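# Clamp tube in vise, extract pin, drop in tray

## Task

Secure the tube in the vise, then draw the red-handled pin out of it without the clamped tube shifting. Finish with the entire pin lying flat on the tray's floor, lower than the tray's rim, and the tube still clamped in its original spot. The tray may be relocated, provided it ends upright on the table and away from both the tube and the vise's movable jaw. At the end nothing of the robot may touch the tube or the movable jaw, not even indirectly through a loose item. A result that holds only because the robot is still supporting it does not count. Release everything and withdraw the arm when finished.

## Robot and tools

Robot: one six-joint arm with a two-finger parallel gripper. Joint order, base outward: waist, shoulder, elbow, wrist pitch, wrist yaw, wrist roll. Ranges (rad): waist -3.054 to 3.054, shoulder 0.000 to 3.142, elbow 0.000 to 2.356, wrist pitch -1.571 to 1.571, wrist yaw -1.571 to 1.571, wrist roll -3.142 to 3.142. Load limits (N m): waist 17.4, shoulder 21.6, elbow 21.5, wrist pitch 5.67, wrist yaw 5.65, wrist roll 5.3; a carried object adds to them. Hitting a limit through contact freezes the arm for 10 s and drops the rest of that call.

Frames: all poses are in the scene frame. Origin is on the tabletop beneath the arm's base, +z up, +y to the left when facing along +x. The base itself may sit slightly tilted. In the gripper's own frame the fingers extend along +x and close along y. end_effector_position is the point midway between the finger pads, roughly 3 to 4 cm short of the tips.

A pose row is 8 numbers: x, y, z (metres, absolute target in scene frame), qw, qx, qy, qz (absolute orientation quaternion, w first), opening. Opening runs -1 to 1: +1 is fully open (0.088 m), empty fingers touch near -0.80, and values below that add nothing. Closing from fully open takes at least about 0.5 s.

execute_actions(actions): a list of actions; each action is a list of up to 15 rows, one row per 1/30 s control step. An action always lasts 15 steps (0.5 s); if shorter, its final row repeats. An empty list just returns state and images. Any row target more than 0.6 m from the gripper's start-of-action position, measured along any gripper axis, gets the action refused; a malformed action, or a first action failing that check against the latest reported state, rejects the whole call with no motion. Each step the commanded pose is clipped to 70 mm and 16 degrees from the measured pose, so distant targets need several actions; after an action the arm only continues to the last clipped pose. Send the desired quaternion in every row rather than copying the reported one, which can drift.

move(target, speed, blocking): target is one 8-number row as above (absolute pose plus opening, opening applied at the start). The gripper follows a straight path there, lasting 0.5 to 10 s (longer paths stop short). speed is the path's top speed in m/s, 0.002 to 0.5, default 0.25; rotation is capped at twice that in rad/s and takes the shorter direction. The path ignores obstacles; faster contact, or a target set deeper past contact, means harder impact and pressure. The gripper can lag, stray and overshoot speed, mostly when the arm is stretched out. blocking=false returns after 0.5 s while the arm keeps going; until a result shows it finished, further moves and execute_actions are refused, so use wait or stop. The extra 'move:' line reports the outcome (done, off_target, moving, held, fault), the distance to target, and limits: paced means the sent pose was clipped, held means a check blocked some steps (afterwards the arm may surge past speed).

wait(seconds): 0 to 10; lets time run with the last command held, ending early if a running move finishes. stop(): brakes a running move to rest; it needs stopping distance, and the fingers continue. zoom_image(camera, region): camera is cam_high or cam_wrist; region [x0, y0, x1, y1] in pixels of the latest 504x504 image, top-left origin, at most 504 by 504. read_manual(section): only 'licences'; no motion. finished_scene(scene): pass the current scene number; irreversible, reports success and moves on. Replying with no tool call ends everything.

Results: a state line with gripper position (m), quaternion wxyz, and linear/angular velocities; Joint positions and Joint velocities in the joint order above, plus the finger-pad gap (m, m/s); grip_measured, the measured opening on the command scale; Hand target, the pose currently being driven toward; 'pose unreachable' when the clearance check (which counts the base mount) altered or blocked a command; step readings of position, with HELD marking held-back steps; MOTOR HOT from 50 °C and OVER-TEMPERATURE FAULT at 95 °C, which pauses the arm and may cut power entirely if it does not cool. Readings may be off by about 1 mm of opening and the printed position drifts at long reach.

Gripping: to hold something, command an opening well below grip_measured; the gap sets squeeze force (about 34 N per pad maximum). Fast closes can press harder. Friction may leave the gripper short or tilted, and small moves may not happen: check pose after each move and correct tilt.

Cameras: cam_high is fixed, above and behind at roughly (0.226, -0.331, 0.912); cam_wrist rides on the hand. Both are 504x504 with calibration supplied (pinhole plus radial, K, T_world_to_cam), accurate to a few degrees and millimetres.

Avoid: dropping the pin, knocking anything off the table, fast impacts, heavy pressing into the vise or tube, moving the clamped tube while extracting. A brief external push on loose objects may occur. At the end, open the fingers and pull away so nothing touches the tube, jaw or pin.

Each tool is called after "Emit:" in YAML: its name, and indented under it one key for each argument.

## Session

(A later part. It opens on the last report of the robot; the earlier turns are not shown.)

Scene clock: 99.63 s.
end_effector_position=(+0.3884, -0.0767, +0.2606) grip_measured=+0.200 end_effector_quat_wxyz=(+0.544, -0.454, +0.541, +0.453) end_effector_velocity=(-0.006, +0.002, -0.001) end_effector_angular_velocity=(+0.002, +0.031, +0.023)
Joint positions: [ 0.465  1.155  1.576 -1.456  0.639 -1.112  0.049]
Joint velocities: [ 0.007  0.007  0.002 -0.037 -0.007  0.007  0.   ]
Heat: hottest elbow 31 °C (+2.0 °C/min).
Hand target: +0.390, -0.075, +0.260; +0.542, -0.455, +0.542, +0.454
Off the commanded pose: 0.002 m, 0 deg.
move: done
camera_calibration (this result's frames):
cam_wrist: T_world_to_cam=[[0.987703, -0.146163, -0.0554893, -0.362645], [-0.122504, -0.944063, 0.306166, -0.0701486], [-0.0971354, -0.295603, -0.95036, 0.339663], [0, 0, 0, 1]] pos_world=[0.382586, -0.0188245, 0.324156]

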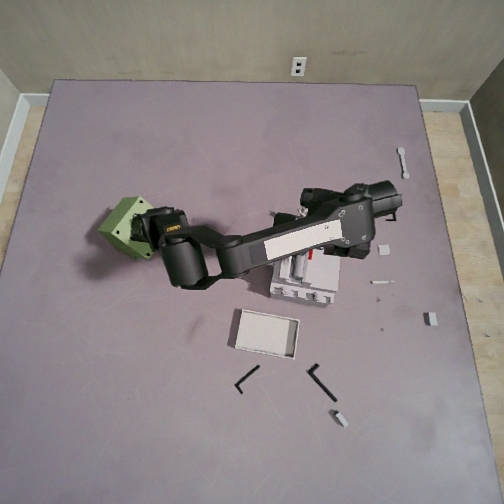

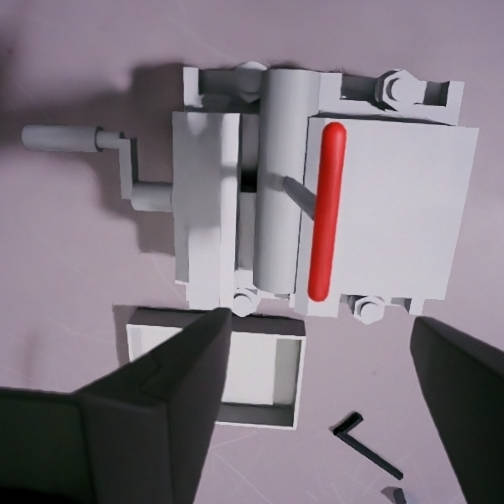

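Emit:
move:
  target: [0.31,-0.04,0.25,0.5417,-0.4545,0.5417,0.4545,0.2]

Emit:
move:
  target: [0.256,0.012,0.15,-0.0616,-0.6835,0.183,0.7041,0.2]
  speed: 0.35

Emit:
move:
  target: [0.252,-0.006,0.096,-0.0616,-0.6835,0.183,0.7041,0.2]
  speed: 0.06

Emit:
move:
  target: [0.252,-0.006,0.096,-0.0616,-0.6835,0.183,0.7041,-0.9]

Scene clock: 108.33 s.
end_effector_position=(+0.3125, -0.0394, +0.2505) grip_measured=+0.200 end_effector_quat_wxyz=(+0.542, -0.454, +0.542, +0.455) end_effector_velocity=(-0.005, +0.001, -0.001) end_effector_angular_velocity=(-0.008, +0.008, +0.004)
Joint positions: [ 0.797  1.003  1.229 -1.526  0.769 -0.71   0.049]
Joint velocities: [ 0.022  0.002 -0.012 -0.022  0.007  0.037 -0.   ]
Heat: hottest elbow 31 °C (+1.0 °C/min).
Hand target: +0.310, -0.040, +0.250; +0.542, -0.455, +0.541, +0.454
Off the commanded pose: 0.003 m, 0 deg.
move: done
camera_calibration (this result's frames):
cam_wrist: T_world_to_cam=[[0.987703, -0.144658, -0.0592988, -0.281741], [-0.119932, -0.94439, 0.306175, -0.041958], [-0.100292, -0.295298, -0.950127, 0.334582], [0, 0, 0, 1]] pos_world=[0.3068, 0.0184208, 0.314035]

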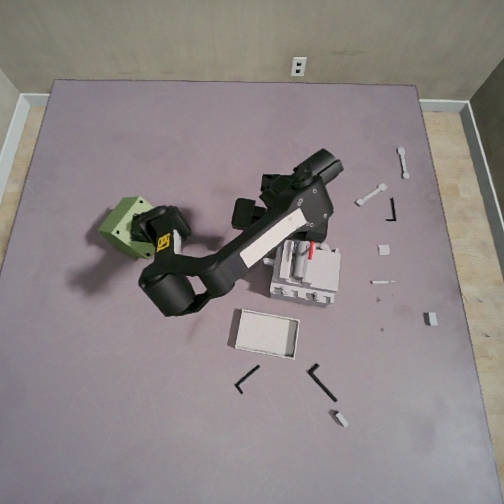

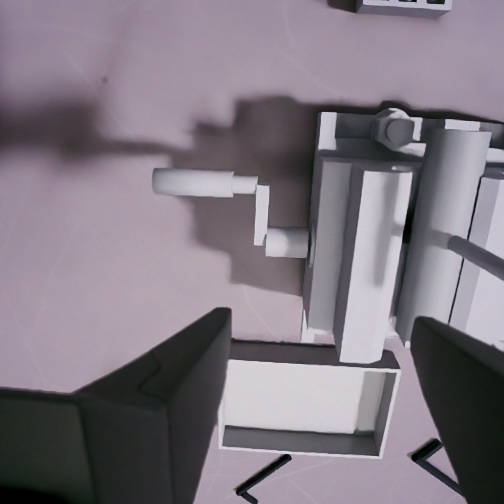

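Scene clock: 111.10 s.
end_effector_position=(+0.2582, +0.0110, +0.1518) grip_measured=+0.200 end_effector_quat_wxyz=(+0.053, +0.685, -0.187, -0.703) end_effector_velocity=(+0.000, -0.001, -0.000) end_effector_angular_velocity=(-0.001, -0.007, +0.002)
Joint positions: [ 0.805  1.328  0.858 -1.295  0.949 -1.903  0.049]
Joint velocities: [-0.002 -0.007 -0.007  0.007  0.007 -0.007 -0.   ]
Heat: hottest elbow 31 °C (+1.0 °C/min).
Hand target: +0.256, +0.012, +0.150; +0.062, +0.684, -0.183, -0.704
Off the commanded pose: 0.003 m, 1 deg.
move: done
camera_calibration (this result's frames):
cam_wrist: T_world_to_cam=[[0.147227, 0.908929, -0.390092, 0.0289024], [0.959076, -0.0347476, 0.281007, -0.255474], [0.241861, -0.4155, -0.876849, 0.152093], [0, 0, 0, 1]] pos_world=[0.203979, 0.0280474, 0.216428]

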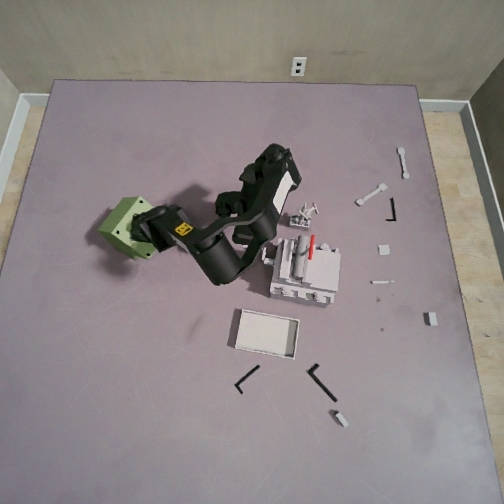

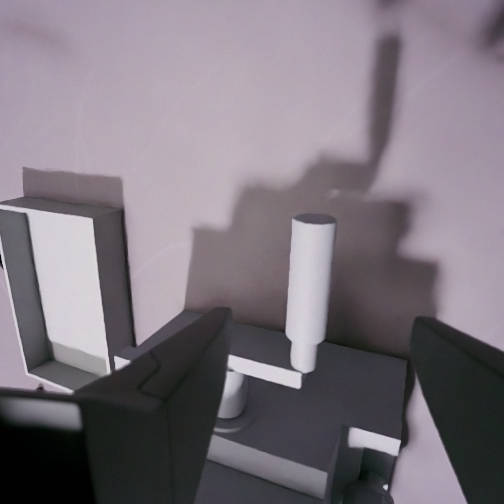

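Scene clock: 112.43 s.
end_effector_position=(+0.2533, -0.0046, +0.0966) grip_measured=+0.200 end_effector_quat_wxyz=(+0.062, +0.684, -0.183, -0.703) end_effector_velocity=(+0.003, +0.000, -0.004) end_effector_angular_velocity=(+0.001, -0.017, +0.001)
Joint positions: [ 0.57   1.287  0.679 -0.831  0.962 -2.323  0.049]
Joint velocities: [-0.012 -0.002 -0.012  0.051  0.007 -0.037  0.   ]
Heat: hottest elbow 31 °C (+1.0 °C/min).
Hand target: +0.252, -0.006, +0.096; +0.062, +0.683, -0.183, -0.704
Off the commanded pose: 0.002 m, 0 deg.
move: done
camera_calibration (this result's frames):
cam_wrist: T_world_to_cam=[[0.128717, 0.908769, -0.396952, 0.0276566], [0.961156, -0.0157737, 0.275556, -0.235681], [0.244156, -0.417001, -0.875499, 0.0976756], [0, 0, 0, 1]] pos_world=[0.199118, 0.0118798, 0.161436]

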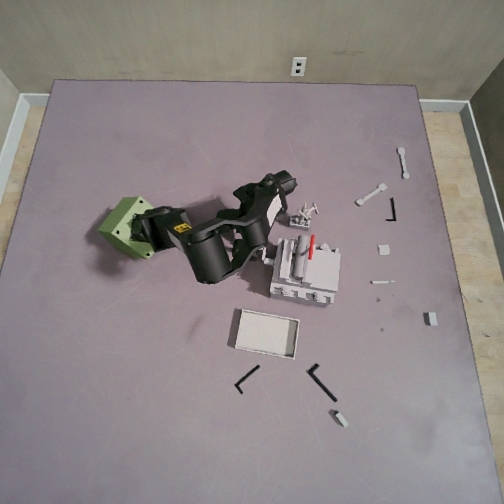

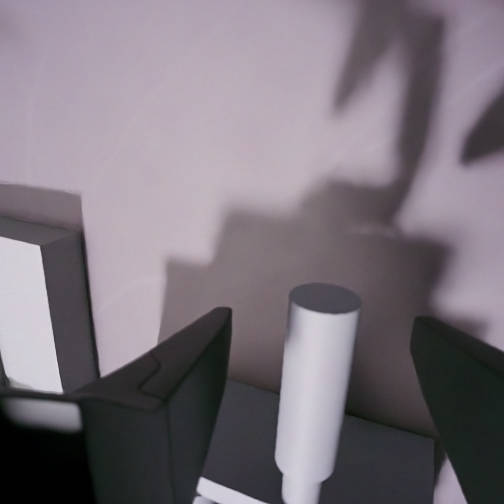

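Scene clock: 113.13 s.
end_effector_position=(+0.2528, -0.0077, +0.0964) grip_measured=-0.523 end_effector_quat_wxyz=(+0.066, +0.684, -0.187, -0.702) end_effector_velocity=(-0.002, +0.004, -0.001) end_effector_angular_velocity=(+0.020, +0.012, +0.001)
Joint positions: [ 0.563  1.284  0.676 -0.833  0.971 -2.324  0.013]
Joint velocities: [ 0.002  0.002 -0.002  0.007 -0.022 -0.007  0.   ]
Heat: hottest elbow 31 °C (+1.0 °C/min).
Hand target: +0.252, -0.006, +0.096; +0.062, +0.683, -0.183, -0.704
Off the commanded pose: 0.002 m, 1 deg.
move: done
camera_calibration (this result's frames):
cam_wrist: T_world_to_cam=[[0.128914, 0.903867, -0.407929, 0.0314525], [0.960975, -0.0123332, 0.27636, -0.235216], [0.244762, -0.427636, -0.870183, 0.0956177], [0, 0, 0, 1]] pos_world=[0.198579, 0.00955967, 0.16104]

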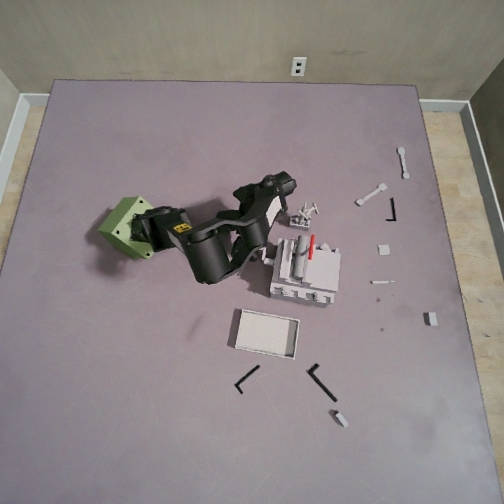

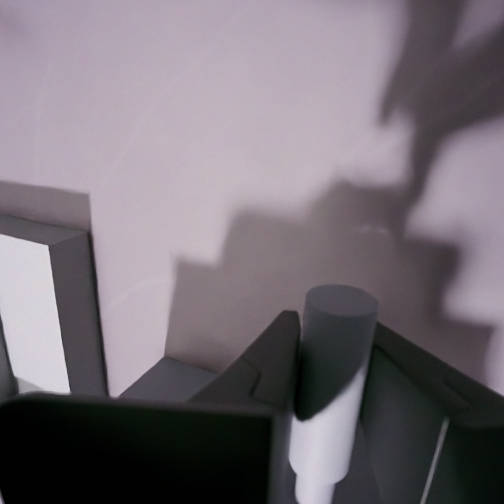

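One turn at 45° steps.

Emit:
execute_actions:
  actions:
    - [[0.251,-0.018,0.120,-0.0616,-0.6835,0.183,0.7041,-0.9]]
    - [[0.247,-0.041,0.1295,-0.0616,-0.6835,0.183,0.7041,-0.9]]
    - [[0.243,-0.064,0.120,-0.0616,-0.6835,0.183,0.7041,-0.9]]
    - [[0.241,-0.0735,0.0965,-0.0616,-0.6835,0.183,0.7041,-0.9]]
    - [[0.243,-0.064,0.073,-0.0616,-0.6835,0.183,0.7041,-0.9]]
    - [[0.247,-0.041,0.0635,-0.0616,-0.6835,0.183,0.7041,-0.9]]
    - [[0.251,-0.018,0.073,-0.0616,-0.6835,0.183,0.7041,-0.9]]
    - [[0.253,-0.0085,0.0965,-0.0616,-0.6835,0.183,0.7041,-0.9]]

Emit:
zoom_image:
  camera: "cam_high"
  region: [260, 220, 350, 310]

Scene clock: 124.73 s.
end_effector_position=(+0.2527, -0.0082, +0.0961) grip_measured=-0.529 end_effector_quat_wxyz=(+0.054, +0.685, -0.184, -0.703) end_effector_velocity=(-0.000, -0.000, +0.003) end_effector_angular_velocity=(-0.010, +0.003, -0.004)
Joint positions: [ 0.552  1.259  0.665 -0.809  0.951 -2.349  0.013]
Joint velocities: [ 0.012  0.007  0.012 -0.037  0.007  0.037 -0.   ]
Heat: hottest elbow 30 °C (-1.0 °C/min).
Hand target: +0.253, -0.008, +0.096; +0.062, +0.684, -0.183, -0.704
Off the commanded pose: 0.001 m, 1 deg.
Step readings (end_effector_position; steps 1 to 15: 1st action; 16 to 30: 2nd action; 31 to 45: 3rd action; 46 to 60: 4th action; 61 to 75: 5th action; 76 to 90: 6th action; 91 to 105: 7th action; 106 to 120: 8th action):
0: (+0.2528, -0.0077, +0.0961)
1: (+0.2532, -0.0083, +0.0983)
2: (+0.2525, -0.0084, +0.1021)
4: (+0.2518, -0.0105, +0.1101)
8: (+0.2514, -0.0137, +0.1163)
15: (+0.2511, -0.0153, +0.1184)
16: (+0.2515, -0.0162, +0.1197)
17: (+0.2507, -0.0184, +0.1218)
19: (+0.2493, -0.0255, +0.1269)
23: (+0.2482, -0.0325, +0.1298)
30: (+0.2476, -0.0357, +0.1305)
31: (+0.2467, -0.0372, +0.1302)
32: (+0.2459, -0.0415, +0.1302)
34: (+0.2444, -0.0534, +0.1280)
38: (+0.2431, -0.0620, +0.1225)
45: (+0.2429, -0.0640, +0.1208)
46: (+0.2420, -0.0659, +0.1178)
47: (+0.2421, -0.0690, +0.1136)
49: (+0.2415, -0.0717, +0.1067)
53: (+0.2414, -0.0730, +0.0999)
60: (+0.2414, -0.0731, +0.0970)
61: (+0.2408, -0.0726, +0.0946)
62: (+0.2415, -0.0722, +0.0908)
64: (+0.2420, -0.0699, +0.0839)
68: (+0.2427, -0.0661, +0.0775)
75: (+0.2431, -0.0639, +0.0749)
76: (+0.2422, -0.0631, +0.0738)
77: (+0.2433, -0.0606, +0.0719)
79: (+0.2445, -0.0539, +0.0678)
83: (+0.2456, -0.0469, +0.0653)
90: (+0.2461, -0.0448, +0.0649)
91: (+0.2470, -0.0433, +0.0651)
92: (+0.2478, -0.0385, +0.0653)
94: (+0.2493, -0.0276, +0.0676)
98: (+0.2505, -0.0209, +0.0716)
105: (+0.2508, -0.0194, +0.0727)
106: (+0.2517, -0.0175, +0.0754)
107: (+0.2517, -0.0137, +0.0797)
109: (+0.2522, -0.0101, +0.0867)
113: (+0.2526, -0.0085, +0.0934)
120: end_effector_position above
camera_calibration (this result's frames):
cam_wrist: T_world_to_cam=[[0.142045, 0.910506, -0.388333, 0.0266253], [0.959591, -0.0303873, 0.279754, -0.235202], [0.242917, -0.412378, -0.878029, 0.0964777], [0, 0, 0, 1]] pos_world=[0.19848, 0.00839573, 0.160848]

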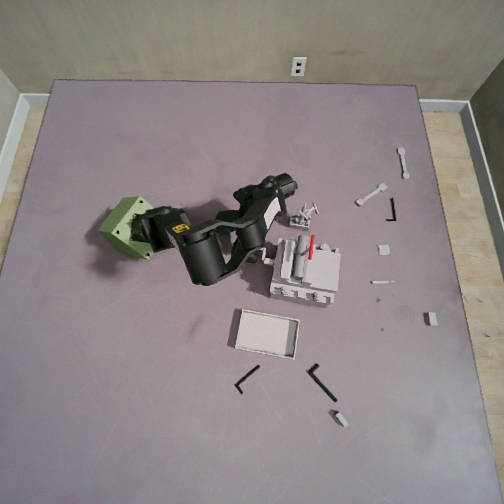

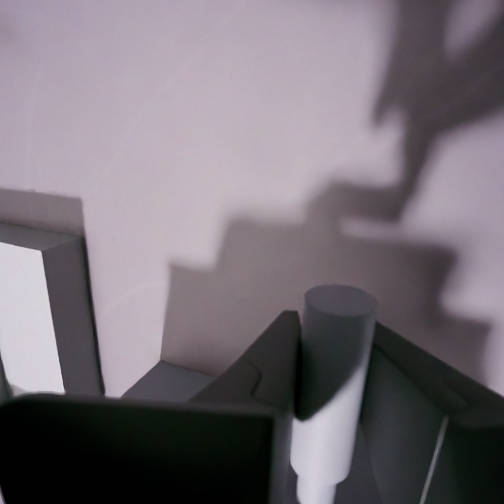

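Region (260, 220, 350, 310) of cam_high's 504x504 image, scaled by 5.600, with more detail than that image has.

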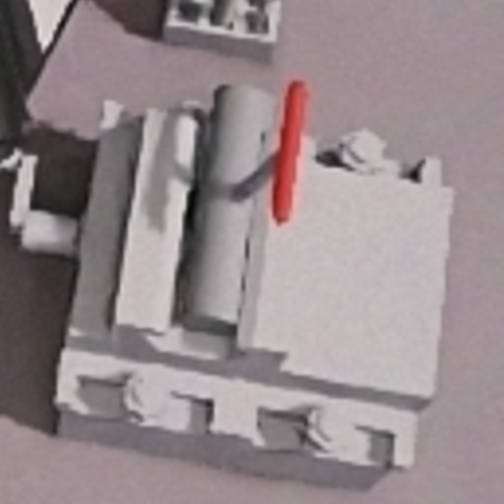

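Centre z 0.0977. Two turns at 60° steps.

Emit:
execute_actions:
  actions:
    - [[0.250,-0.0245,0.1263,-0.0616,-0.6835,0.183,0.7041,-0.9]]
    - [[0.244,-0.057,0.1263,-0.0616,-0.6835,0.183,0.7041,-0.9]]
    - [[0.241,-0.073,0.0977,-0.0616,-0.6835,0.183,0.7041,-0.9]]
    - [[0.244,-0.057,0.0691,-0.0616,-0.6835,0.183,0.7041,-0.9]]
    - [[0.250,-0.0245,0.0691,-0.0616,-0.6835,0.183,0.7041,-0.9]]
    - [[0.253,-0.008,0.0977,-0.0616,-0.6835,0.183,0.7041,-0.9]]
    - [[0.250,-0.0245,0.1263,-0.0616,-0.6835,0.183,0.7041,-0.9]]
    - [[0.244,-0.057,0.1263,-0.0616,-0.6835,0.183,0.7041,-0.9]]
    - [[0.241,-0.073,0.0977,-0.0616,-0.6835,0.183,0.7041,-0.9]]
    - [[0.244,-0.057,0.0691,-0.0616,-0.6835,0.183,0.7041,-0.9]]
    - [[0.250,-0.0245,0.0691,-0.0616,-0.6835,0.183,0.7041,-0.9]]
    - [[0.253,-0.008,0.0977,-0.0616,-0.6835,0.183,0.7041,-0.9]]

Emit:
zoom_image:
  camera: "cam_high"
  region: [260, 220, 350, 310]

Scene clock: 140.00 s.
end_effector_position=(+0.2527, -0.0082, +0.0970) grip_measured=-0.528 end_effector_quat_wxyz=(+0.055, +0.684, -0.184, -0.704) end_effector_velocity=(-0.003, -0.004, +0.005) end_effector_angular_velocity=(-0.032, +0.020, +0.016)
Joint positions: [ 0.555  1.259  0.669 -0.819  0.951 -2.343  0.013]
Joint velocities: [ 0.017  0.012  0.017 -0.081  0.022  0.051 -0.   ]
Heat: hottest shoulder 29 °C (-2.0 °C/min).
Hand target: +0.253, -0.008, +0.098; +0.062, +0.684, -0.183, -0.704
Off the commanded pose: 0.001 m, 1 deg.
Step readings (end_effector_position; steps 1 to 15: 1st action; 16 to 30: 2nd action; 31 to 45: 3rd action; 46 to 60: 4th action; 61 to 75: 5th action; 76 to 90: 6th action; 91 to 105: 7th action; 106 to 120: 8th action; 121 to 135: 9th action; 136 to 150: 10th action; 151 to 165: 11th action; 166 to 180: 12th action):
0: (+0.2527, -0.0081, +0.0966)
1: (+0.2532, -0.0087, +0.0992)
2: (+0.2523, -0.0090, +0.1039)
4: (+0.2514, -0.0124, +0.1135)
8: (+0.2505, -0.0185, +0.1217)
15: (+0.2498, -0.0219, +0.1245)
16: (+0.2500, -0.0224, +0.1250)
17: (+0.2492, -0.0248, +0.1261)
19: (+0.2472, -0.0347, +0.1297)
23: (+0.2449, -0.0513, +0.1290)
30: (+0.2442, -0.0558, +0.1271)
31: (+0.2428, -0.0588, +0.1243)
32: (+0.2426, -0.0641, +0.1199)
34: (+0.2418, -0.0698, +0.1113)
38: (+0.2413, -0.0726, +0.1024)
45: (+0.2413, -0.0731, +0.0984)
46: (+0.2406, -0.0726, +0.0957)
47: (+0.2415, -0.0723, +0.0916)
49: (+0.2421, -0.0695, +0.0834)
53: (+0.2432, -0.0640, +0.0751)
60: (+0.2439, -0.0600, +0.0714)
61: (+0.2434, -0.0598, +0.0712)
62: (+0.2442, -0.0580, +0.0703)
64: (+0.2458, -0.0509, +0.0669)
68: (+0.2486, -0.0312, +0.0662)
75: (+0.2496, -0.0262, +0.0682)
76: (+0.2509, -0.0233, +0.0709)
77: (+0.2511, -0.0173, +0.0756)
79: (+0.2521, -0.0111, +0.0849)
83: (+0.2527, -0.0086, +0.0937)
90: (+0.2527, -0.0082, +0.0970)
91: (+0.2533, -0.0087, +0.0997)
92: (+0.2525, -0.0091, +0.1044)
94: (+0.2515, -0.0126, +0.1138)
98: (+0.2505, -0.0186, +0.1218)
105: (+0.2499, -0.0219, +0.1246)
106: (+0.2500, -0.0225, +0.1250)
107: (+0.2492, -0.0248, +0.1261)
109: (+0.2473, -0.0348, +0.1297)
113: (+0.2450, -0.0513, +0.1290)
120: (+0.2442, -0.0558, +0.1270)
121: (+0.2428, -0.0589, +0.1242)
122: (+0.2425, -0.0641, +0.1198)
124: (+0.2418, -0.0698, +0.1113)
128: (+0.2414, -0.0726, +0.1025)
135: (+0.2413, -0.0732, +0.0984)
136: (+0.2406, -0.0726, +0.0958)
137: (+0.2415, -0.0723, +0.0918)
139: (+0.2421, -0.0695, +0.0835)
143: (+0.2433, -0.0639, +0.0751)
150: (+0.2439, -0.0599, +0.0713)
151: (+0.2434, -0.0597, +0.0711)
152: (+0.2442, -0.0579, +0.0703)
154: (+0.2458, -0.0508, +0.0669)
158: (+0.2486, -0.0311, +0.0662)
165: (+0.2496, -0.0262, +0.0682)
166: (+0.2510, -0.0232, +0.0709)
167: (+0.2512, -0.0174, +0.0756)
169: (+0.2520, -0.0111, +0.0849)
173: (+0.2527, -0.0086, +0.0937)
180: end_effector_position above
camera_calibration (this result's frames):
cam_wrist: T_world_to_cam=[[0.141398, 0.910391, -0.388837, 0.0271836], [0.960003, -0.030216, 0.278355, -0.235435], [0.241663, -0.412643, -0.878251, 0.0976561], [0, 0, 0, 1]] pos_world=[0.198575, 0.00843555, 0.161871]

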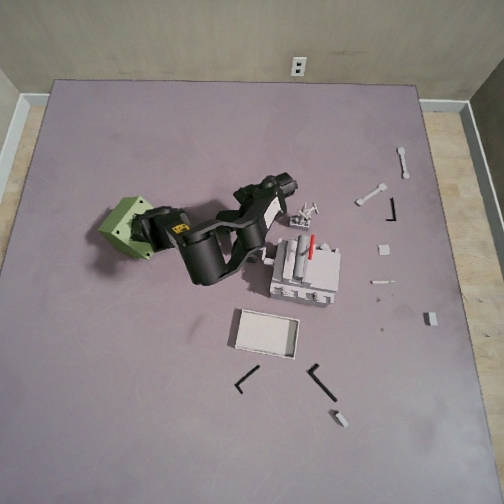

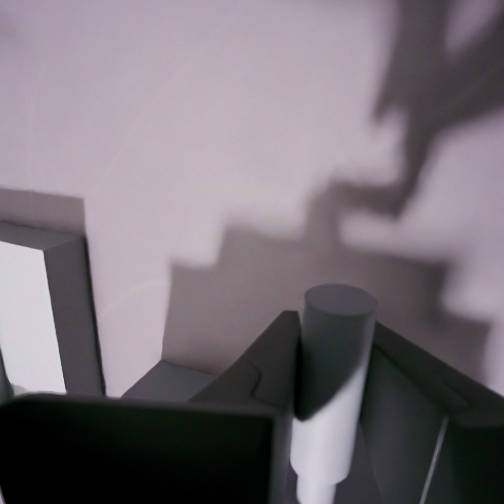

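Region (260, 220, 350, 310) of cam_high's 504x504 image, scaled by 5.600, with more detail than that image has.

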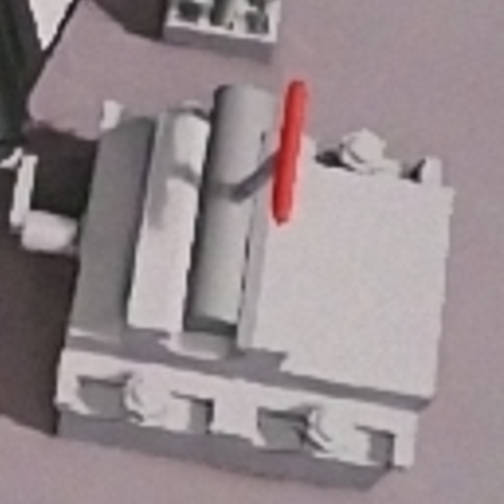

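Emit:
execute_actions:
  actions:
    - [[0.250,-0.0245,0.1263,-0.0616,-0.6835,0.183,0.7041,-0.9]]
    - [[0.244,-0.057,0.1263,-0.0616,-0.6835,0.183,0.7041,-0.9]]
    - [[0.241,-0.073,0.0977,-0.0616,-0.6835,0.183,0.7041,-0.9]]
    - [[0.244,-0.057,0.0691,-0.0616,-0.6835,0.183,0.7041,-0.9]]
    - [[0.250,-0.0245,0.0691,-0.0616,-0.6835,0.183,0.7041,-0.9]]
    - [[0.253,-0.008,0.0977,-0.0616,-0.6835,0.183,0.7041,-0.9]]
    - [[0.250,-0.0245,0.1263,-0.0616,-0.6835,0.183,0.7041,-0.9]]
    - [[0.244,-0.057,0.1263,-0.0616,-0.6835,0.183,0.7041,-0.9]]

Emit:
zoom_image:
  camera: "cam_high"
  region: [260, 220, 350, 310]

Scene clock: 149.90 s.
end_effector_position=(+0.2443, -0.0557, +0.1271) grip_measured=-0.527 end_effector_quat_wxyz=(+0.057, +0.682, -0.185, -0.705) end_effector_velocity=(-0.008, -0.006, -0.001) end_effector_angular_velocity=(+0.003, +0.027, +0.004)
Joint positions: [ 0.466  0.987  0.648 -0.964  0.933 -2.483  0.013]
Joint velocities: [-0.032 -0.032 -0.017 -0.007 -0.022 -0.037 -0.   ]
Heat: hottest shoulder 29 °C (-2.0 °C/min).
Hand target: +0.244, -0.057, +0.126; +0.062, +0.683, -0.183, -0.704
Off the commanded pose: 0.002 m, 1 deg.
Step readings (end_effector_position; steps 1 to 15: 1st action; 16 to 30: 2nd action; 31 to 45: 3rd action; 46 to 60: 4th action; 61 to 75: 5th action; 76 to 90: 6th action; 91 to 105: 7th action; 106 to 120: 8th action):
0: (+0.2527, -0.0081, +0.0975)
1: (+0.2532, -0.0086, +0.1002)
2: (+0.2524, -0.0092, +0.1049)
4: (+0.2515, -0.0127, +0.1142)
8: (+0.2505, -0.0187, +0.1219)
15: (+0.2500, -0.0219, +0.1246)
16: (+0.2500, -0.0225, +0.1251)
17: (+0.2492, -0.0248, +0.1262)
19: (+0.2473, -0.0348, +0.1298)
23: (+0.2450, -0.0513, +0.1290)
30: (+0.2442, -0.0558, +0.1270)
31: (+0.2429, -0.0590, +0.1243)
32: (+0.2426, -0.0642, +0.1199)
34: (+0.2418, -0.0699, +0.1113)
38: (+0.2413, -0.0726, +0.1024)
45: (+0.2414, -0.0731, +0.0984)
46: (+0.2408, -0.0726, +0.0958)
47: (+0.2416, -0.0723, +0.0917)
49: (+0.2421, -0.0696, +0.0834)
53: (+0.2432, -0.0641, +0.0752)
60: (+0.2439, -0.0600, +0.0713)
61: (+0.2434, -0.0599, +0.0712)
62: (+0.2443, -0.0582, +0.0704)
64: (+0.2459, -0.0511, +0.0670)
68: (+0.2488, -0.0313, +0.0662)
75: (+0.2497, -0.0262, +0.0683)
76: (+0.2510, -0.0232, +0.0709)
77: (+0.2513, -0.0174, +0.0757)
79: (+0.2521, -0.0111, +0.0849)
83: (+0.2528, -0.0086, +0.0938)
90: (+0.2529, -0.0082, +0.0971)
91: (+0.2533, -0.0087, +0.0998)
92: (+0.2524, -0.0091, +0.1044)
94: (+0.2515, -0.0126, +0.1139)
98: (+0.2505, -0.0187, +0.1218)
105: (+0.2499, -0.0221, +0.1246)
106: (+0.2501, -0.0226, +0.1251)
107: (+0.2492, -0.0249, +0.1262)
109: (+0.2474, -0.0351, +0.1298)
113: (+0.2450, -0.0514, +0.1290)
120: end_effector_position above
camera_calibration (this result's frames):
cam_wrist: T_world_to_cam=[[0.138445, 0.908736, -0.39374, 0.084563], [0.961688, -0.0283665, 0.272675, -0.236688], [0.236621, -0.416406, -0.877848, 0.107449], [0, 0, 0, 1]] pos_world=[0.190488, -0.0388172, 0.192158]

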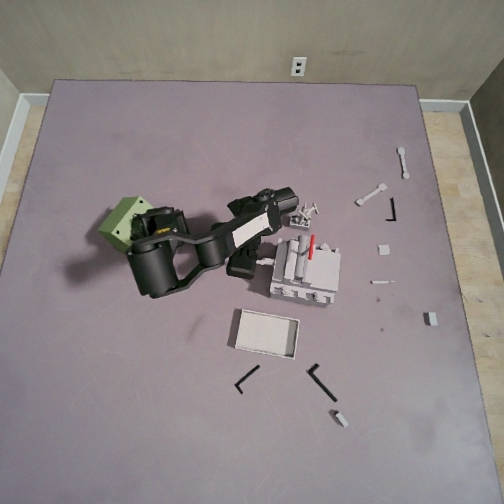

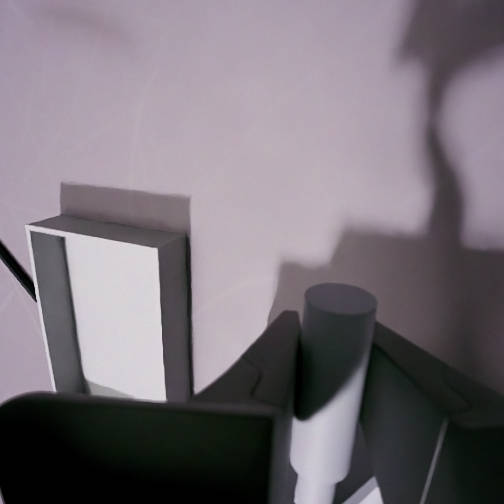

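Region (260, 220, 350, 310) of cam_high's 504x504 image, scaled by 5.600, with more detail than that image has.

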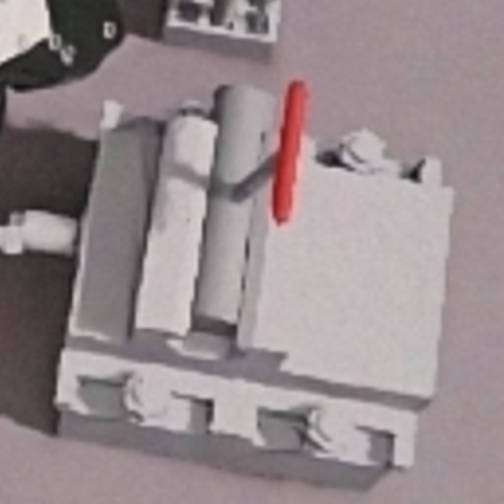

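Emit:
execute_actions:
  actions:
    - [[0.241,-0.073,0.0977,-0.0616,-0.6835,0.183,0.7041,-0.9]]
    - [[0.244,-0.057,0.0691,-0.0616,-0.6835,0.183,0.7041,-0.9]]
    - [[0.250,-0.0245,0.0691,-0.0616,-0.6835,0.183,0.7041,-0.9]]

Scene clock: 155.43 s.
end_effector_position=(+0.2497, -0.0261, +0.0683) grip_measured=-0.529 end_effector_quat_wxyz=(+0.055, +0.683, -0.186, -0.704) end_effector_velocity=(-0.005, +0.001, +0.001) end_effector_angular_velocity=(-0.011, +0.035, +0.024)
Joint positions: [ 0.393  1.235  0.572 -0.544  0.91  -2.597  0.013]
Joint velocities: [ 0.012  0.022  0.012 -0.051  0.007  0.022 -0.   ]
Heat: hottest shoulder 29 °C (-2.0 °C/min).
Hand target: +0.250, -0.025, +0.069; +0.062, +0.684, -0.183, -0.704
Off the commanded pose: 0.002 m, 1 deg.
Step readings (end_effector_position; steps 1 to 15: 1st action; 16 to 30: 2nd action; 31 to 45: 3rd action):
0: (+0.2442, -0.0560, +0.1269)
1: (+0.2430, -0.0590, +0.1242)
2: (+0.2426, -0.0642, +0.1198)
4: (+0.2419, -0.0700, +0.1112)
8: (+0.2415, -0.0726, +0.1024)
15: (+0.2415, -0.0731, +0.0985)
16: (+0.2407, -0.0726, +0.0958)
17: (+0.2415, -0.0724, +0.0918)
19: (+0.2421, -0.0695, +0.0835)
23: (+0.2432, -0.0640, +0.0751)
30: (+0.2440, -0.0600, +0.0714)
31: (+0.2436, -0.0598, +0.0712)
32: (+0.2443, -0.0581, +0.0705)
34: (+0.2459, -0.0511, +0.0670)
38: (+0.2487, -0.0313, +0.0662)
45: end_effector_position above
camera_calibration (this result's frames):
cam_wrist: T_world_to_cam=[[0.143077, 0.908892, -0.391719, 0.0325004], [0.960637, -0.0323042, 0.275923, -0.225113], [0.23813, -0.415778, -0.877737, 0.0665079], [0, 0, 0, 1]] pos_world=[0.195764, -0.00915895, 0.133221]

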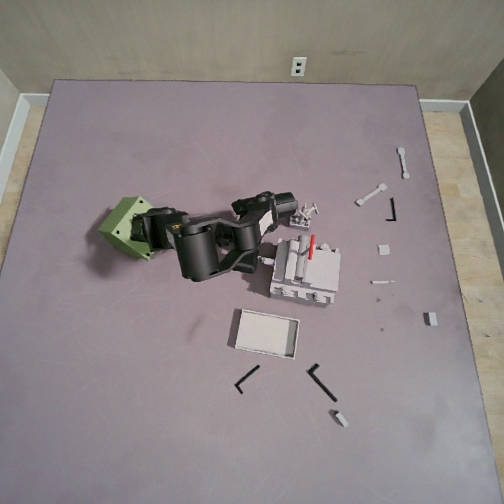

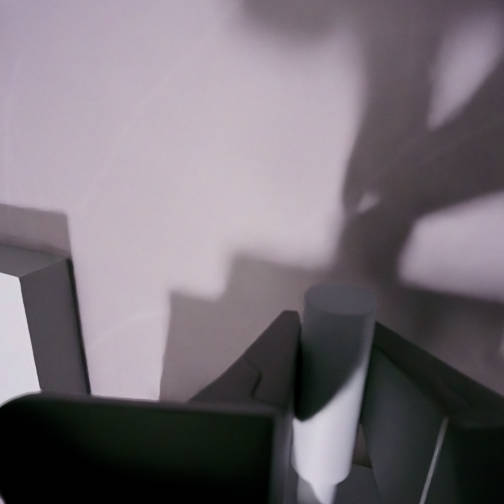

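Emit:
execute_actions:
  actions:
    - [[0.253,-0.008,0.0977,-0.0616,-0.6835,0.183,0.7041,-0.9]]
    - [[0.250,-0.0245,0.1263,-0.0616,-0.6835,0.183,0.7041,-0.9]]

Scene clock: 159.07 s.
end_effector_position=(+0.2500, -0.0219, +0.1246) grip_measured=-0.528 end_effector_quat_wxyz=(+0.056, +0.683, -0.184, -0.704) end_effector_velocity=(-0.001, -0.008, +0.004) end_effector_angular_velocity=(-0.031, +0.010, +0.021)
Joint positions: [ 0.604  1.163  0.704 -1.024  0.957 -2.256  0.013]
Joint velocities: [-0.002 -0.007  0.007 -0.051  0.022  0.007 -0.   ]
Heat: hottest shoulder 29 °C (-2.0 °C/min).
Hand target: +0.250, -0.024, +0.126; +0.062, +0.684, -0.183, -0.704
Off the commanded pose: 0.003 m, 1 deg.
Step readings (end_effector_position; steps 1 to 15: 1st action; 16 to 30: 2nd action):
0: (+0.2498, -0.0258, +0.0685)
1: (+0.2511, -0.0228, +0.0712)
2: (+0.2513, -0.0170, +0.0759)
4: (+0.2522, -0.0110, +0.0850)
8: (+0.2528, -0.0086, +0.0938)
15: (+0.2529, -0.0082, +0.0971)
16: (+0.2534, -0.0087, +0.0998)
17: (+0.2526, -0.0091, +0.1045)
19: (+0.2516, -0.0125, +0.1139)
23: (+0.2507, -0.0186, +0.1218)
30: end_effector_position above
camera_calibration (this result's frames):
cam_wrist: T_world_to_cam=[[0.139242, 0.910222, -0.390009, 0.0514721], [0.960745, -0.0287359, 0.275941, -0.240787], [0.239961, -0.413121, -0.878493, 0.117345], [0, 0, 0, 1]] pos_world=[0.196009, -0.00529235, 0.189605]

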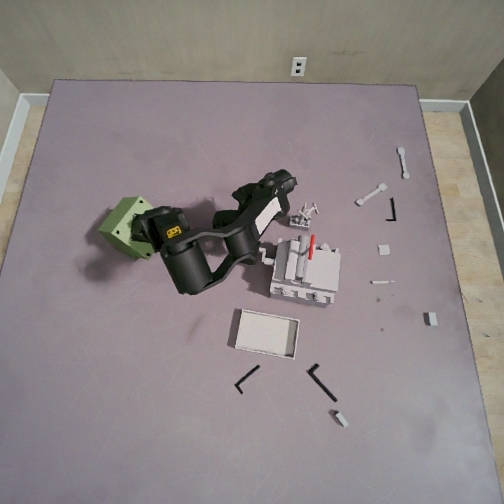

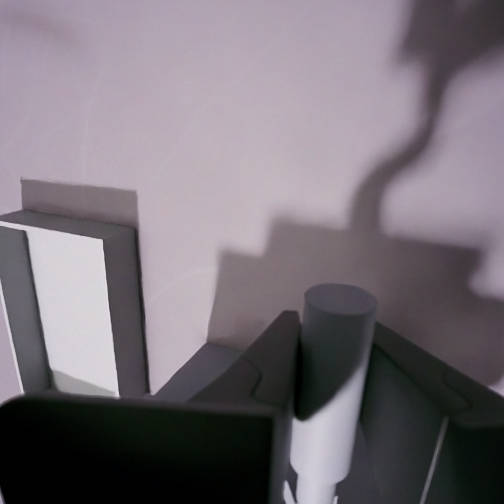

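Emit:
execute_actions:
  actions:
    - [[0.244,-0.057,0.1263,-0.0616,-0.6835,0.183,0.7041,-0.9]]
    - [[0.241,-0.073,0.0977,-0.0616,-0.6835,0.183,0.7041,-0.9]]

Scene clock: 163.63 s.
end_effector_position=(+0.2410, -0.0725, +0.1029) grip_measured=-0.527 end_effector_quat_wxyz=(+0.059, +0.684, -0.184, -0.703) end_effector_velocity=(-0.004, +0.000, -0.010) end_effector_angular_velocity=(+0.027, +0.010, +0.008)
Joint positions: [ 0.282  0.928  0.547 -0.697  0.868 -2.768  0.013]
Joint velocities: [-0.051 -0.007 -0.037  0.081 -0.051 -0.081  0.   ]
Heat: hottest shoulder 29 °C (-2.0 °C/min).
Hand target: +0.241, -0.073, +0.098; +0.062, +0.683, -0.183, -0.704
Off the commanded pose: 0.005 m, 0 deg.
Step readings (end_effector_position; steps 1 to 15: 1st action; 16 to 30: 2nd action):
0: (+0.2500, -0.0225, +0.1250)
1: (+0.2501, -0.0230, +0.1254)
2: (+0.2492, -0.0254, +0.1265)
4: (+0.2472, -0.0355, +0.1299)
8: (+0.2454, -0.0481, +0.1299)
15: (+0.2447, -0.0518, +0.1288)
16: (+0.2432, -0.0549, +0.1265)
17: (+0.2426, -0.0603, +0.1230)
19: (+0.2418, -0.0673, +0.1157)
23: (+0.2411, -0.0713, +0.1073)
30: end_effector_position above
camera_calibration (this result's frames):
cam_wrist: T_world_to_cam=[[0.136348, 0.908908, -0.394075, 0.0913209], [0.960262, -0.0234712, 0.27811, -0.227267], [0.243527, -0.416335, -0.875991, 0.0781956], [0, 0, 0, 1]] pos_world=[0.186741, -0.055781, 0.167691]

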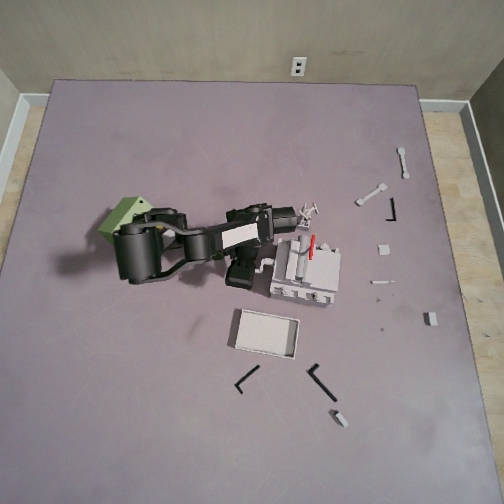

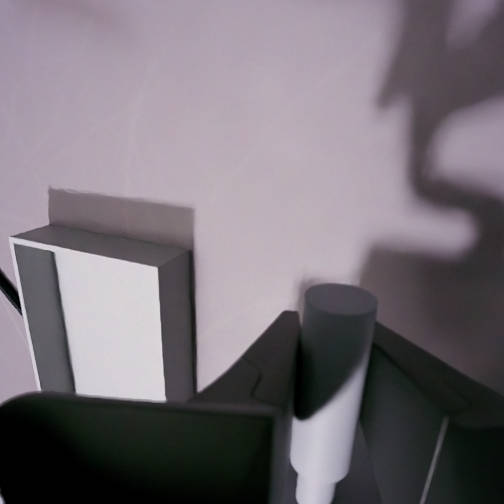

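Tightening.

Emit:
execute_actions:
  actions:
    - [[0.242,-0.069,0.081,-0.0616,-0.6835,0.183,0.7041,-1]]
    - [[0.243,-0.062,0.068,-0.0616,-0.6835,0.183,0.7041,-1]]

Scene clock: 169.13 s.
end_effector_position=(+0.2422, -0.0707, +0.0805) grip_measured=-0.544 end_effector_quat_wxyz=(+0.075, +0.688, -0.198, -0.694) end_effector_velocity=(-0.001, +0.001, -0.002) end_effector_angular_velocity=(+0.006, +0.007, +0.006)
Joint positions: [ 0.247  1.02   0.495 -0.505  0.897 -2.824  0.012]
Joint velocities: [-0.002  0.007 -0.002  0.007 -0.007 -0.007 -0.   ]
Heat: hottest shoulder 29 °C (-2.0 °C/min).
Hand target: +0.242, -0.062, +0.070; +0.062, +0.683, -0.183, -0.704
Off the commanded pose: 0.015 m, 3 deg.
Step readings (end_effector_position; steps 1 to 15: 1st action; 16 to 30: 2nd action):
0: (+0.2410, -0.0727, +0.1020)
1: (+0.2413, -0.0730, +0.1006)
2: (+0.2412, -0.0733, +0.0982)
4: (+0.2412, -0.0732, +0.0952)
8: (+0.2413, -0.0731, +0.0920)
15: (+0.2414, -0.0727, +0.0900)
16: (+0.2410, -0.0724, +0.0886)
17: (+0.2413, -0.0720, +0.0870)
19: (+0.2419, -0.0715, +0.0840)
23: (+0.2420, -0.0711, +0.0817)
30: end_effector_position above
camera_calibration (this result's frames):
cam_wrist: T_world_to_cam=[[0.13491, 0.891375, -0.432725, 0.0828779], [0.956937, -0.00391927, 0.29027, -0.221019], [0.257043, -0.453251, -0.853518, 0.051325], [0, 0, 0, 1]] pos_world=[0.187128, -0.0514784, 0.143825]

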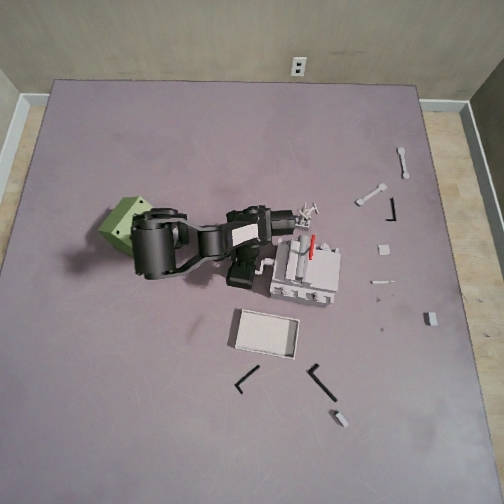

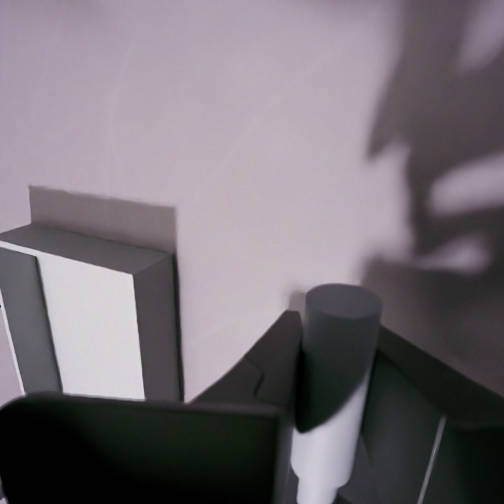

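Emit:
execute_actions:
  actions:
    - [[0.242,-0.0705,0.081,-0.0616,-0.6835,0.183,0.7041,-0.9]]
    - [[0.242,-0.0705,0.081,-0.0616,-0.6835,0.183,0.7041,0.1]]

Emit:
move:
  target: [0.25,-0.04,0.17,-0.0616,-0.6835,0.183,0.7041,0.1]
  speed: 0.15

Emit:
move:
  target: [0.33,-0.06,0.26,0.5417,-0.4545,0.5417,0.4545,0.1]
  speed: 0.35

Emit:
move:
  target: [0.402,-0.054,0.255,0.5417,-0.4545,0.5417,0.4545,0.1]
  speed: 0.15

Emit:
move:
  target: [0.401,-0.055,0.205,0.5,-0.405,0.579,0.5,0.1]
  speed: 0.05

Scene clock: 176.63 s.
end_effector_position=(+0.2416, -0.0701, +0.0808) grip_measured=+0.093 end_effector_quat_wxyz=(+0.062, +0.683, -0.183, -0.704) end_effector_velocity=(-0.000, +0.003, -0.001) end_effector_angular_velocity=(+0.021, -0.001, -0.000)
Joint positions: [ 0.225  1.002  0.505 -0.526  0.843 -2.848  0.044]
Joint velocities: [-0.002 -0.002 -0.002  0.007 -0.022 -0.007  0.003]
Heat: hottest elbow 29 °C (-1.0 °C/min).
Hand target: +0.242, -0.071, +0.081; +0.062, +0.684, -0.183, -0.704
Off the commanded pose: 0.001 m, 0 deg.
Step readings (end_effector_position; steps 1 to 15: 1st action; 16 to 30: 2nd action):
0: (+0.2423, -0.0707, +0.0801)
1: (+0.2427, -0.0709, +0.0806)
2: (+0.2425, -0.0710, +0.0807)
4: (+0.2425, -0.0711, +0.0809)
8: (+0.2427, -0.0713, +0.0811)
15: (+0.2426, -0.0714, +0.0811)
16: (+0.2427, -0.0714, +0.0812)
17: (+0.2427, -0.0714, +0.0811)
19: (+0.2419, -0.0703, +0.0809)
23: (+0.2416, -0.0701, +0.0808)
30: end_effector_position above
camera_calibration (this result's frames):
cam_wrist: T_world_to_cam=[[0.129358, 0.908465, -0.39744, 0.0822737], [0.96152, -0.0169501, 0.27421, -0.221255], [0.242374, -0.417618, -0.8757, 0.0598488], [0, 0, 0, 1]] pos_world=[0.187592, -0.0534991, 0.145779]

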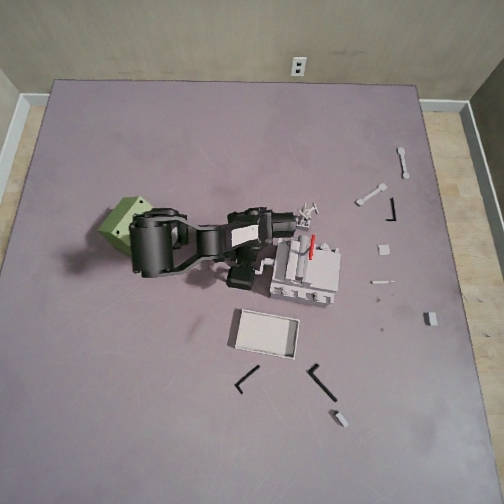

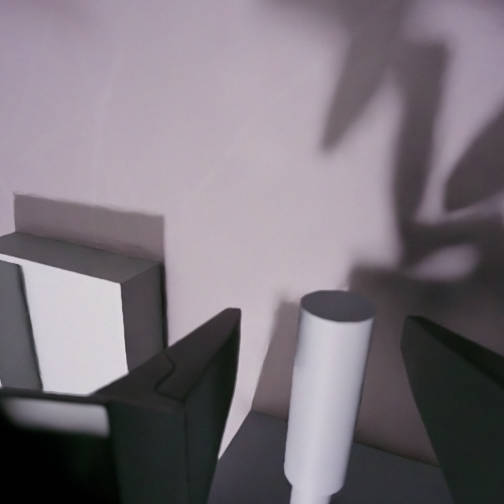

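Scene clock: 177.77 s.
end_effector_position=(+0.2490, -0.0409, +0.1691) grip_measured=+0.100 end_effector_quat_wxyz=(+0.061, +0.683, -0.183, -0.704) end_effector_velocity=(-0.003, -0.001, +0.003) end_effector_angular_velocity=(-0.013, +0.023, +0.010)
Joint positions: [ 0.721  1.081  0.805 -1.38   0.962 -2.057  0.044]
Joint velocities: [ 0.012  0.017  0.012 -0.051 -0.007  0.037 -0.   ]
Heat: hottest elbow 29 °C (-1.0 °C/min).
Hand target: +0.251, -0.040, +0.170; +0.062, +0.684, -0.183, -0.704
Off the commanded pose: 0.002 m, 0 deg.
move: done
camera_calibration (this result's frames):
cam_wrist: T_world_to_cam=[[0.129988, 0.909423, -0.395034, 0.0893726], [0.96164, -0.0185694, 0.273684, -0.252043], [0.241559, -0.415457, -0.876952, 0.148097], [0, 0, 0, 1]] pos_world=[0.194983, -0.0244301, 0.234159]

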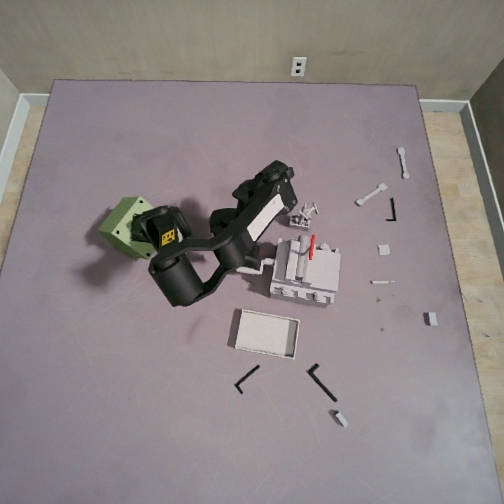

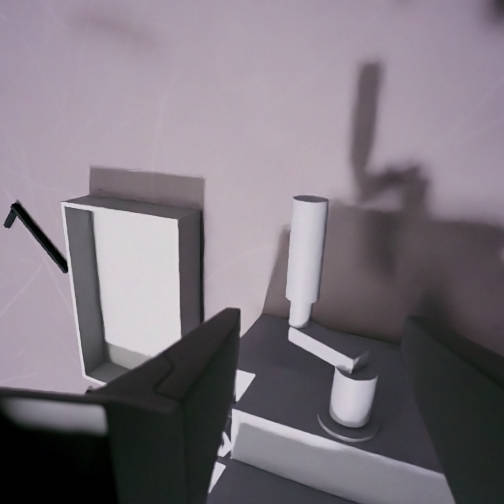

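Scene clock: 180.53 s.
end_effector_position=(+0.3288, -0.0590, +0.2574) grip_measured=+0.100 end_effector_quat_wxyz=(+0.536, -0.456, +0.544, +0.457) end_effector_velocity=(-0.005, -0.000, +0.001) end_effector_angular_velocity=(+0.011, +0.023, +0.002)
Joint positions: [ 0.682  1.012  1.326 -1.529  0.734 -0.857  0.044]
Joint velocities: [-0.002 -0.002  0.002 -0.022 -0.022  0.007  0.   ]
Heat: hottest elbow 29 °C (-1.0 °C/min).
Hand target: +0.330, -0.060, +0.260; +0.541, -0.454, +0.542, +0.455
Off the commanded pose: 0.003 m, 1 deg.
move: done
camera_calibration (this result's frames):
cam_wrist: T_world_to_cam=[[0.988345, -0.136322, -0.0677497, -0.297813], [-0.108569, -0.94319, 0.314015, -0.0663724], [-0.106708, -0.302999, -0.946998, 0.337855], [0, 0, 0, 1]] pos_world=[0.323188, -0.000830429, 0.320613]

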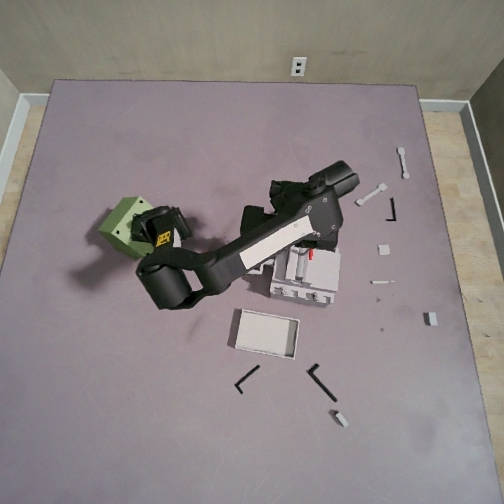

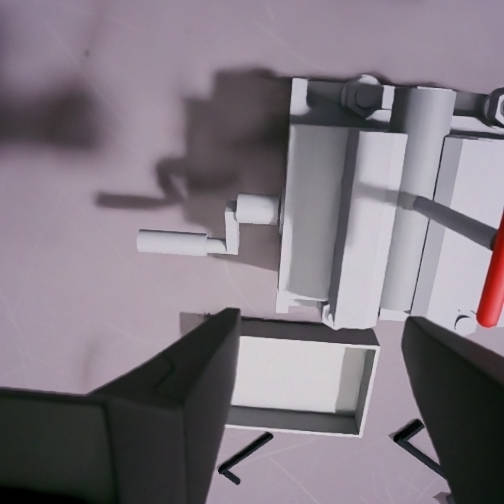

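Scene clock: 181.50 s.
end_effector_position=(+0.4004, -0.0553, +0.2565) grip_measured=+0.100 end_effector_quat_wxyz=(+0.545, -0.454, +0.540, +0.452) end_effector_velocity=(-0.002, +0.000, -0.000) end_effector_angular_velocity=(+0.011, +0.023, -0.002)
Joint positions: [ 0.532  1.227  1.605 -1.453  0.673 -1.039  0.044]
Joint velocities: [-0.007  0.007  0.012 -0.022 -0.022  0.007 -0.   ]
Heat: hottest elbow 29 °C (-1.0 °C/min).
Hand target: +0.402, -0.054, +0.255; +0.542, -0.454, +0.542, +0.455
Off the commanded pose: 0.003 m, 0 deg.
move: done
camera_calibration (this result's frames):
cam_wrist: T_world_to_cam=[[0.987684, -0.147433, -0.0523862, -0.372439], [-0.12474, -0.944092, 0.305172, -0.046101], [-0.0944498, -0.294878, -0.950855, 0.342316], [0, 0, 0, 1]] pos_world=[0.394433, 0.00250816, 0.320051]

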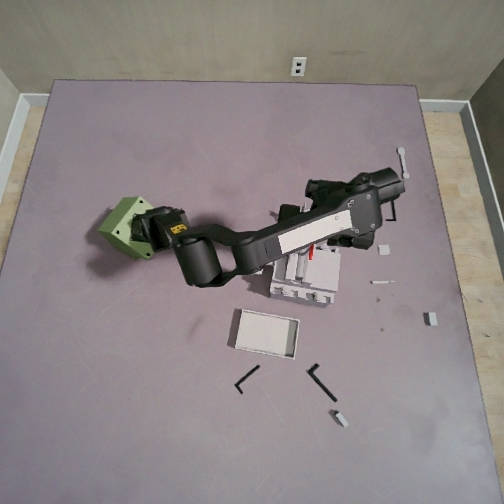

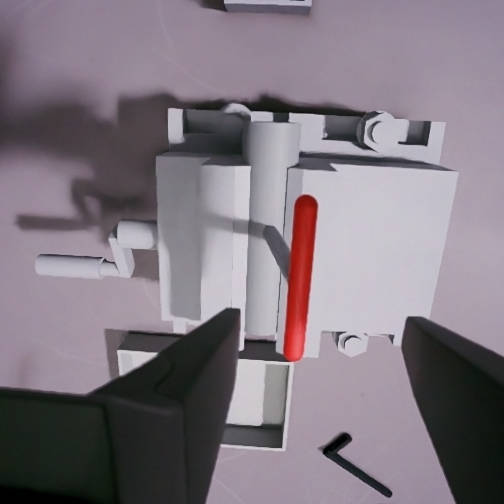

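Scene clock: 183.63 s.
end_effector_position=(+0.4003, -0.0567, +0.2090) grip_measured=+0.100 end_effector_quat_wxyz=(+0.505, -0.406, +0.577, +0.497) end_effector_velocity=(-0.001, -0.002, +0.001) end_effector_angular_velocity=(+0.006, +0.006, +0.017)
Joint positions: [ 0.326  1.333  1.605 -1.408  0.501 -1.158  0.044]
Joint velocities: [-0.007 -0.002  0.002 -0.007 -0.007 -0.022  0.   ]
Heat: hottest elbow 29 °C (-1.0 °C/min).
Hand target: +0.401, -0.055, +0.205; +0.500, -0.405, +0.579, +0.500
Off the commanded pose: 0.004 m, 1 deg.
move: done
camera_calibration (this result's frames):
cam_wrist: T_world_to_cam=[[0.964535, -0.143903, -0.221279, -0.330333], [-0.0751054, -0.95329, 0.292569, -0.050681], [-0.253045, -0.265573, -0.93029, 0.357595], [0, 0, 0, 1]] pos_world=[0.405299, -0.000881674, 0.274399]

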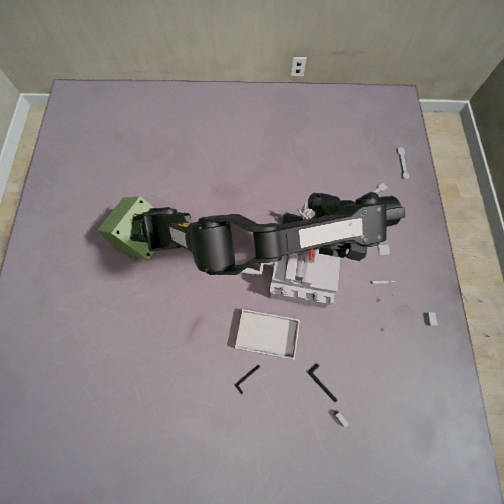

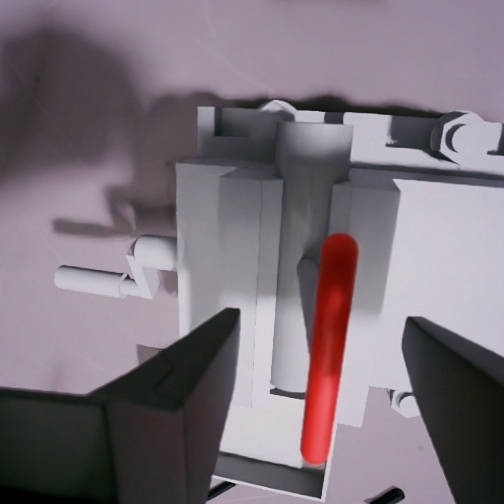

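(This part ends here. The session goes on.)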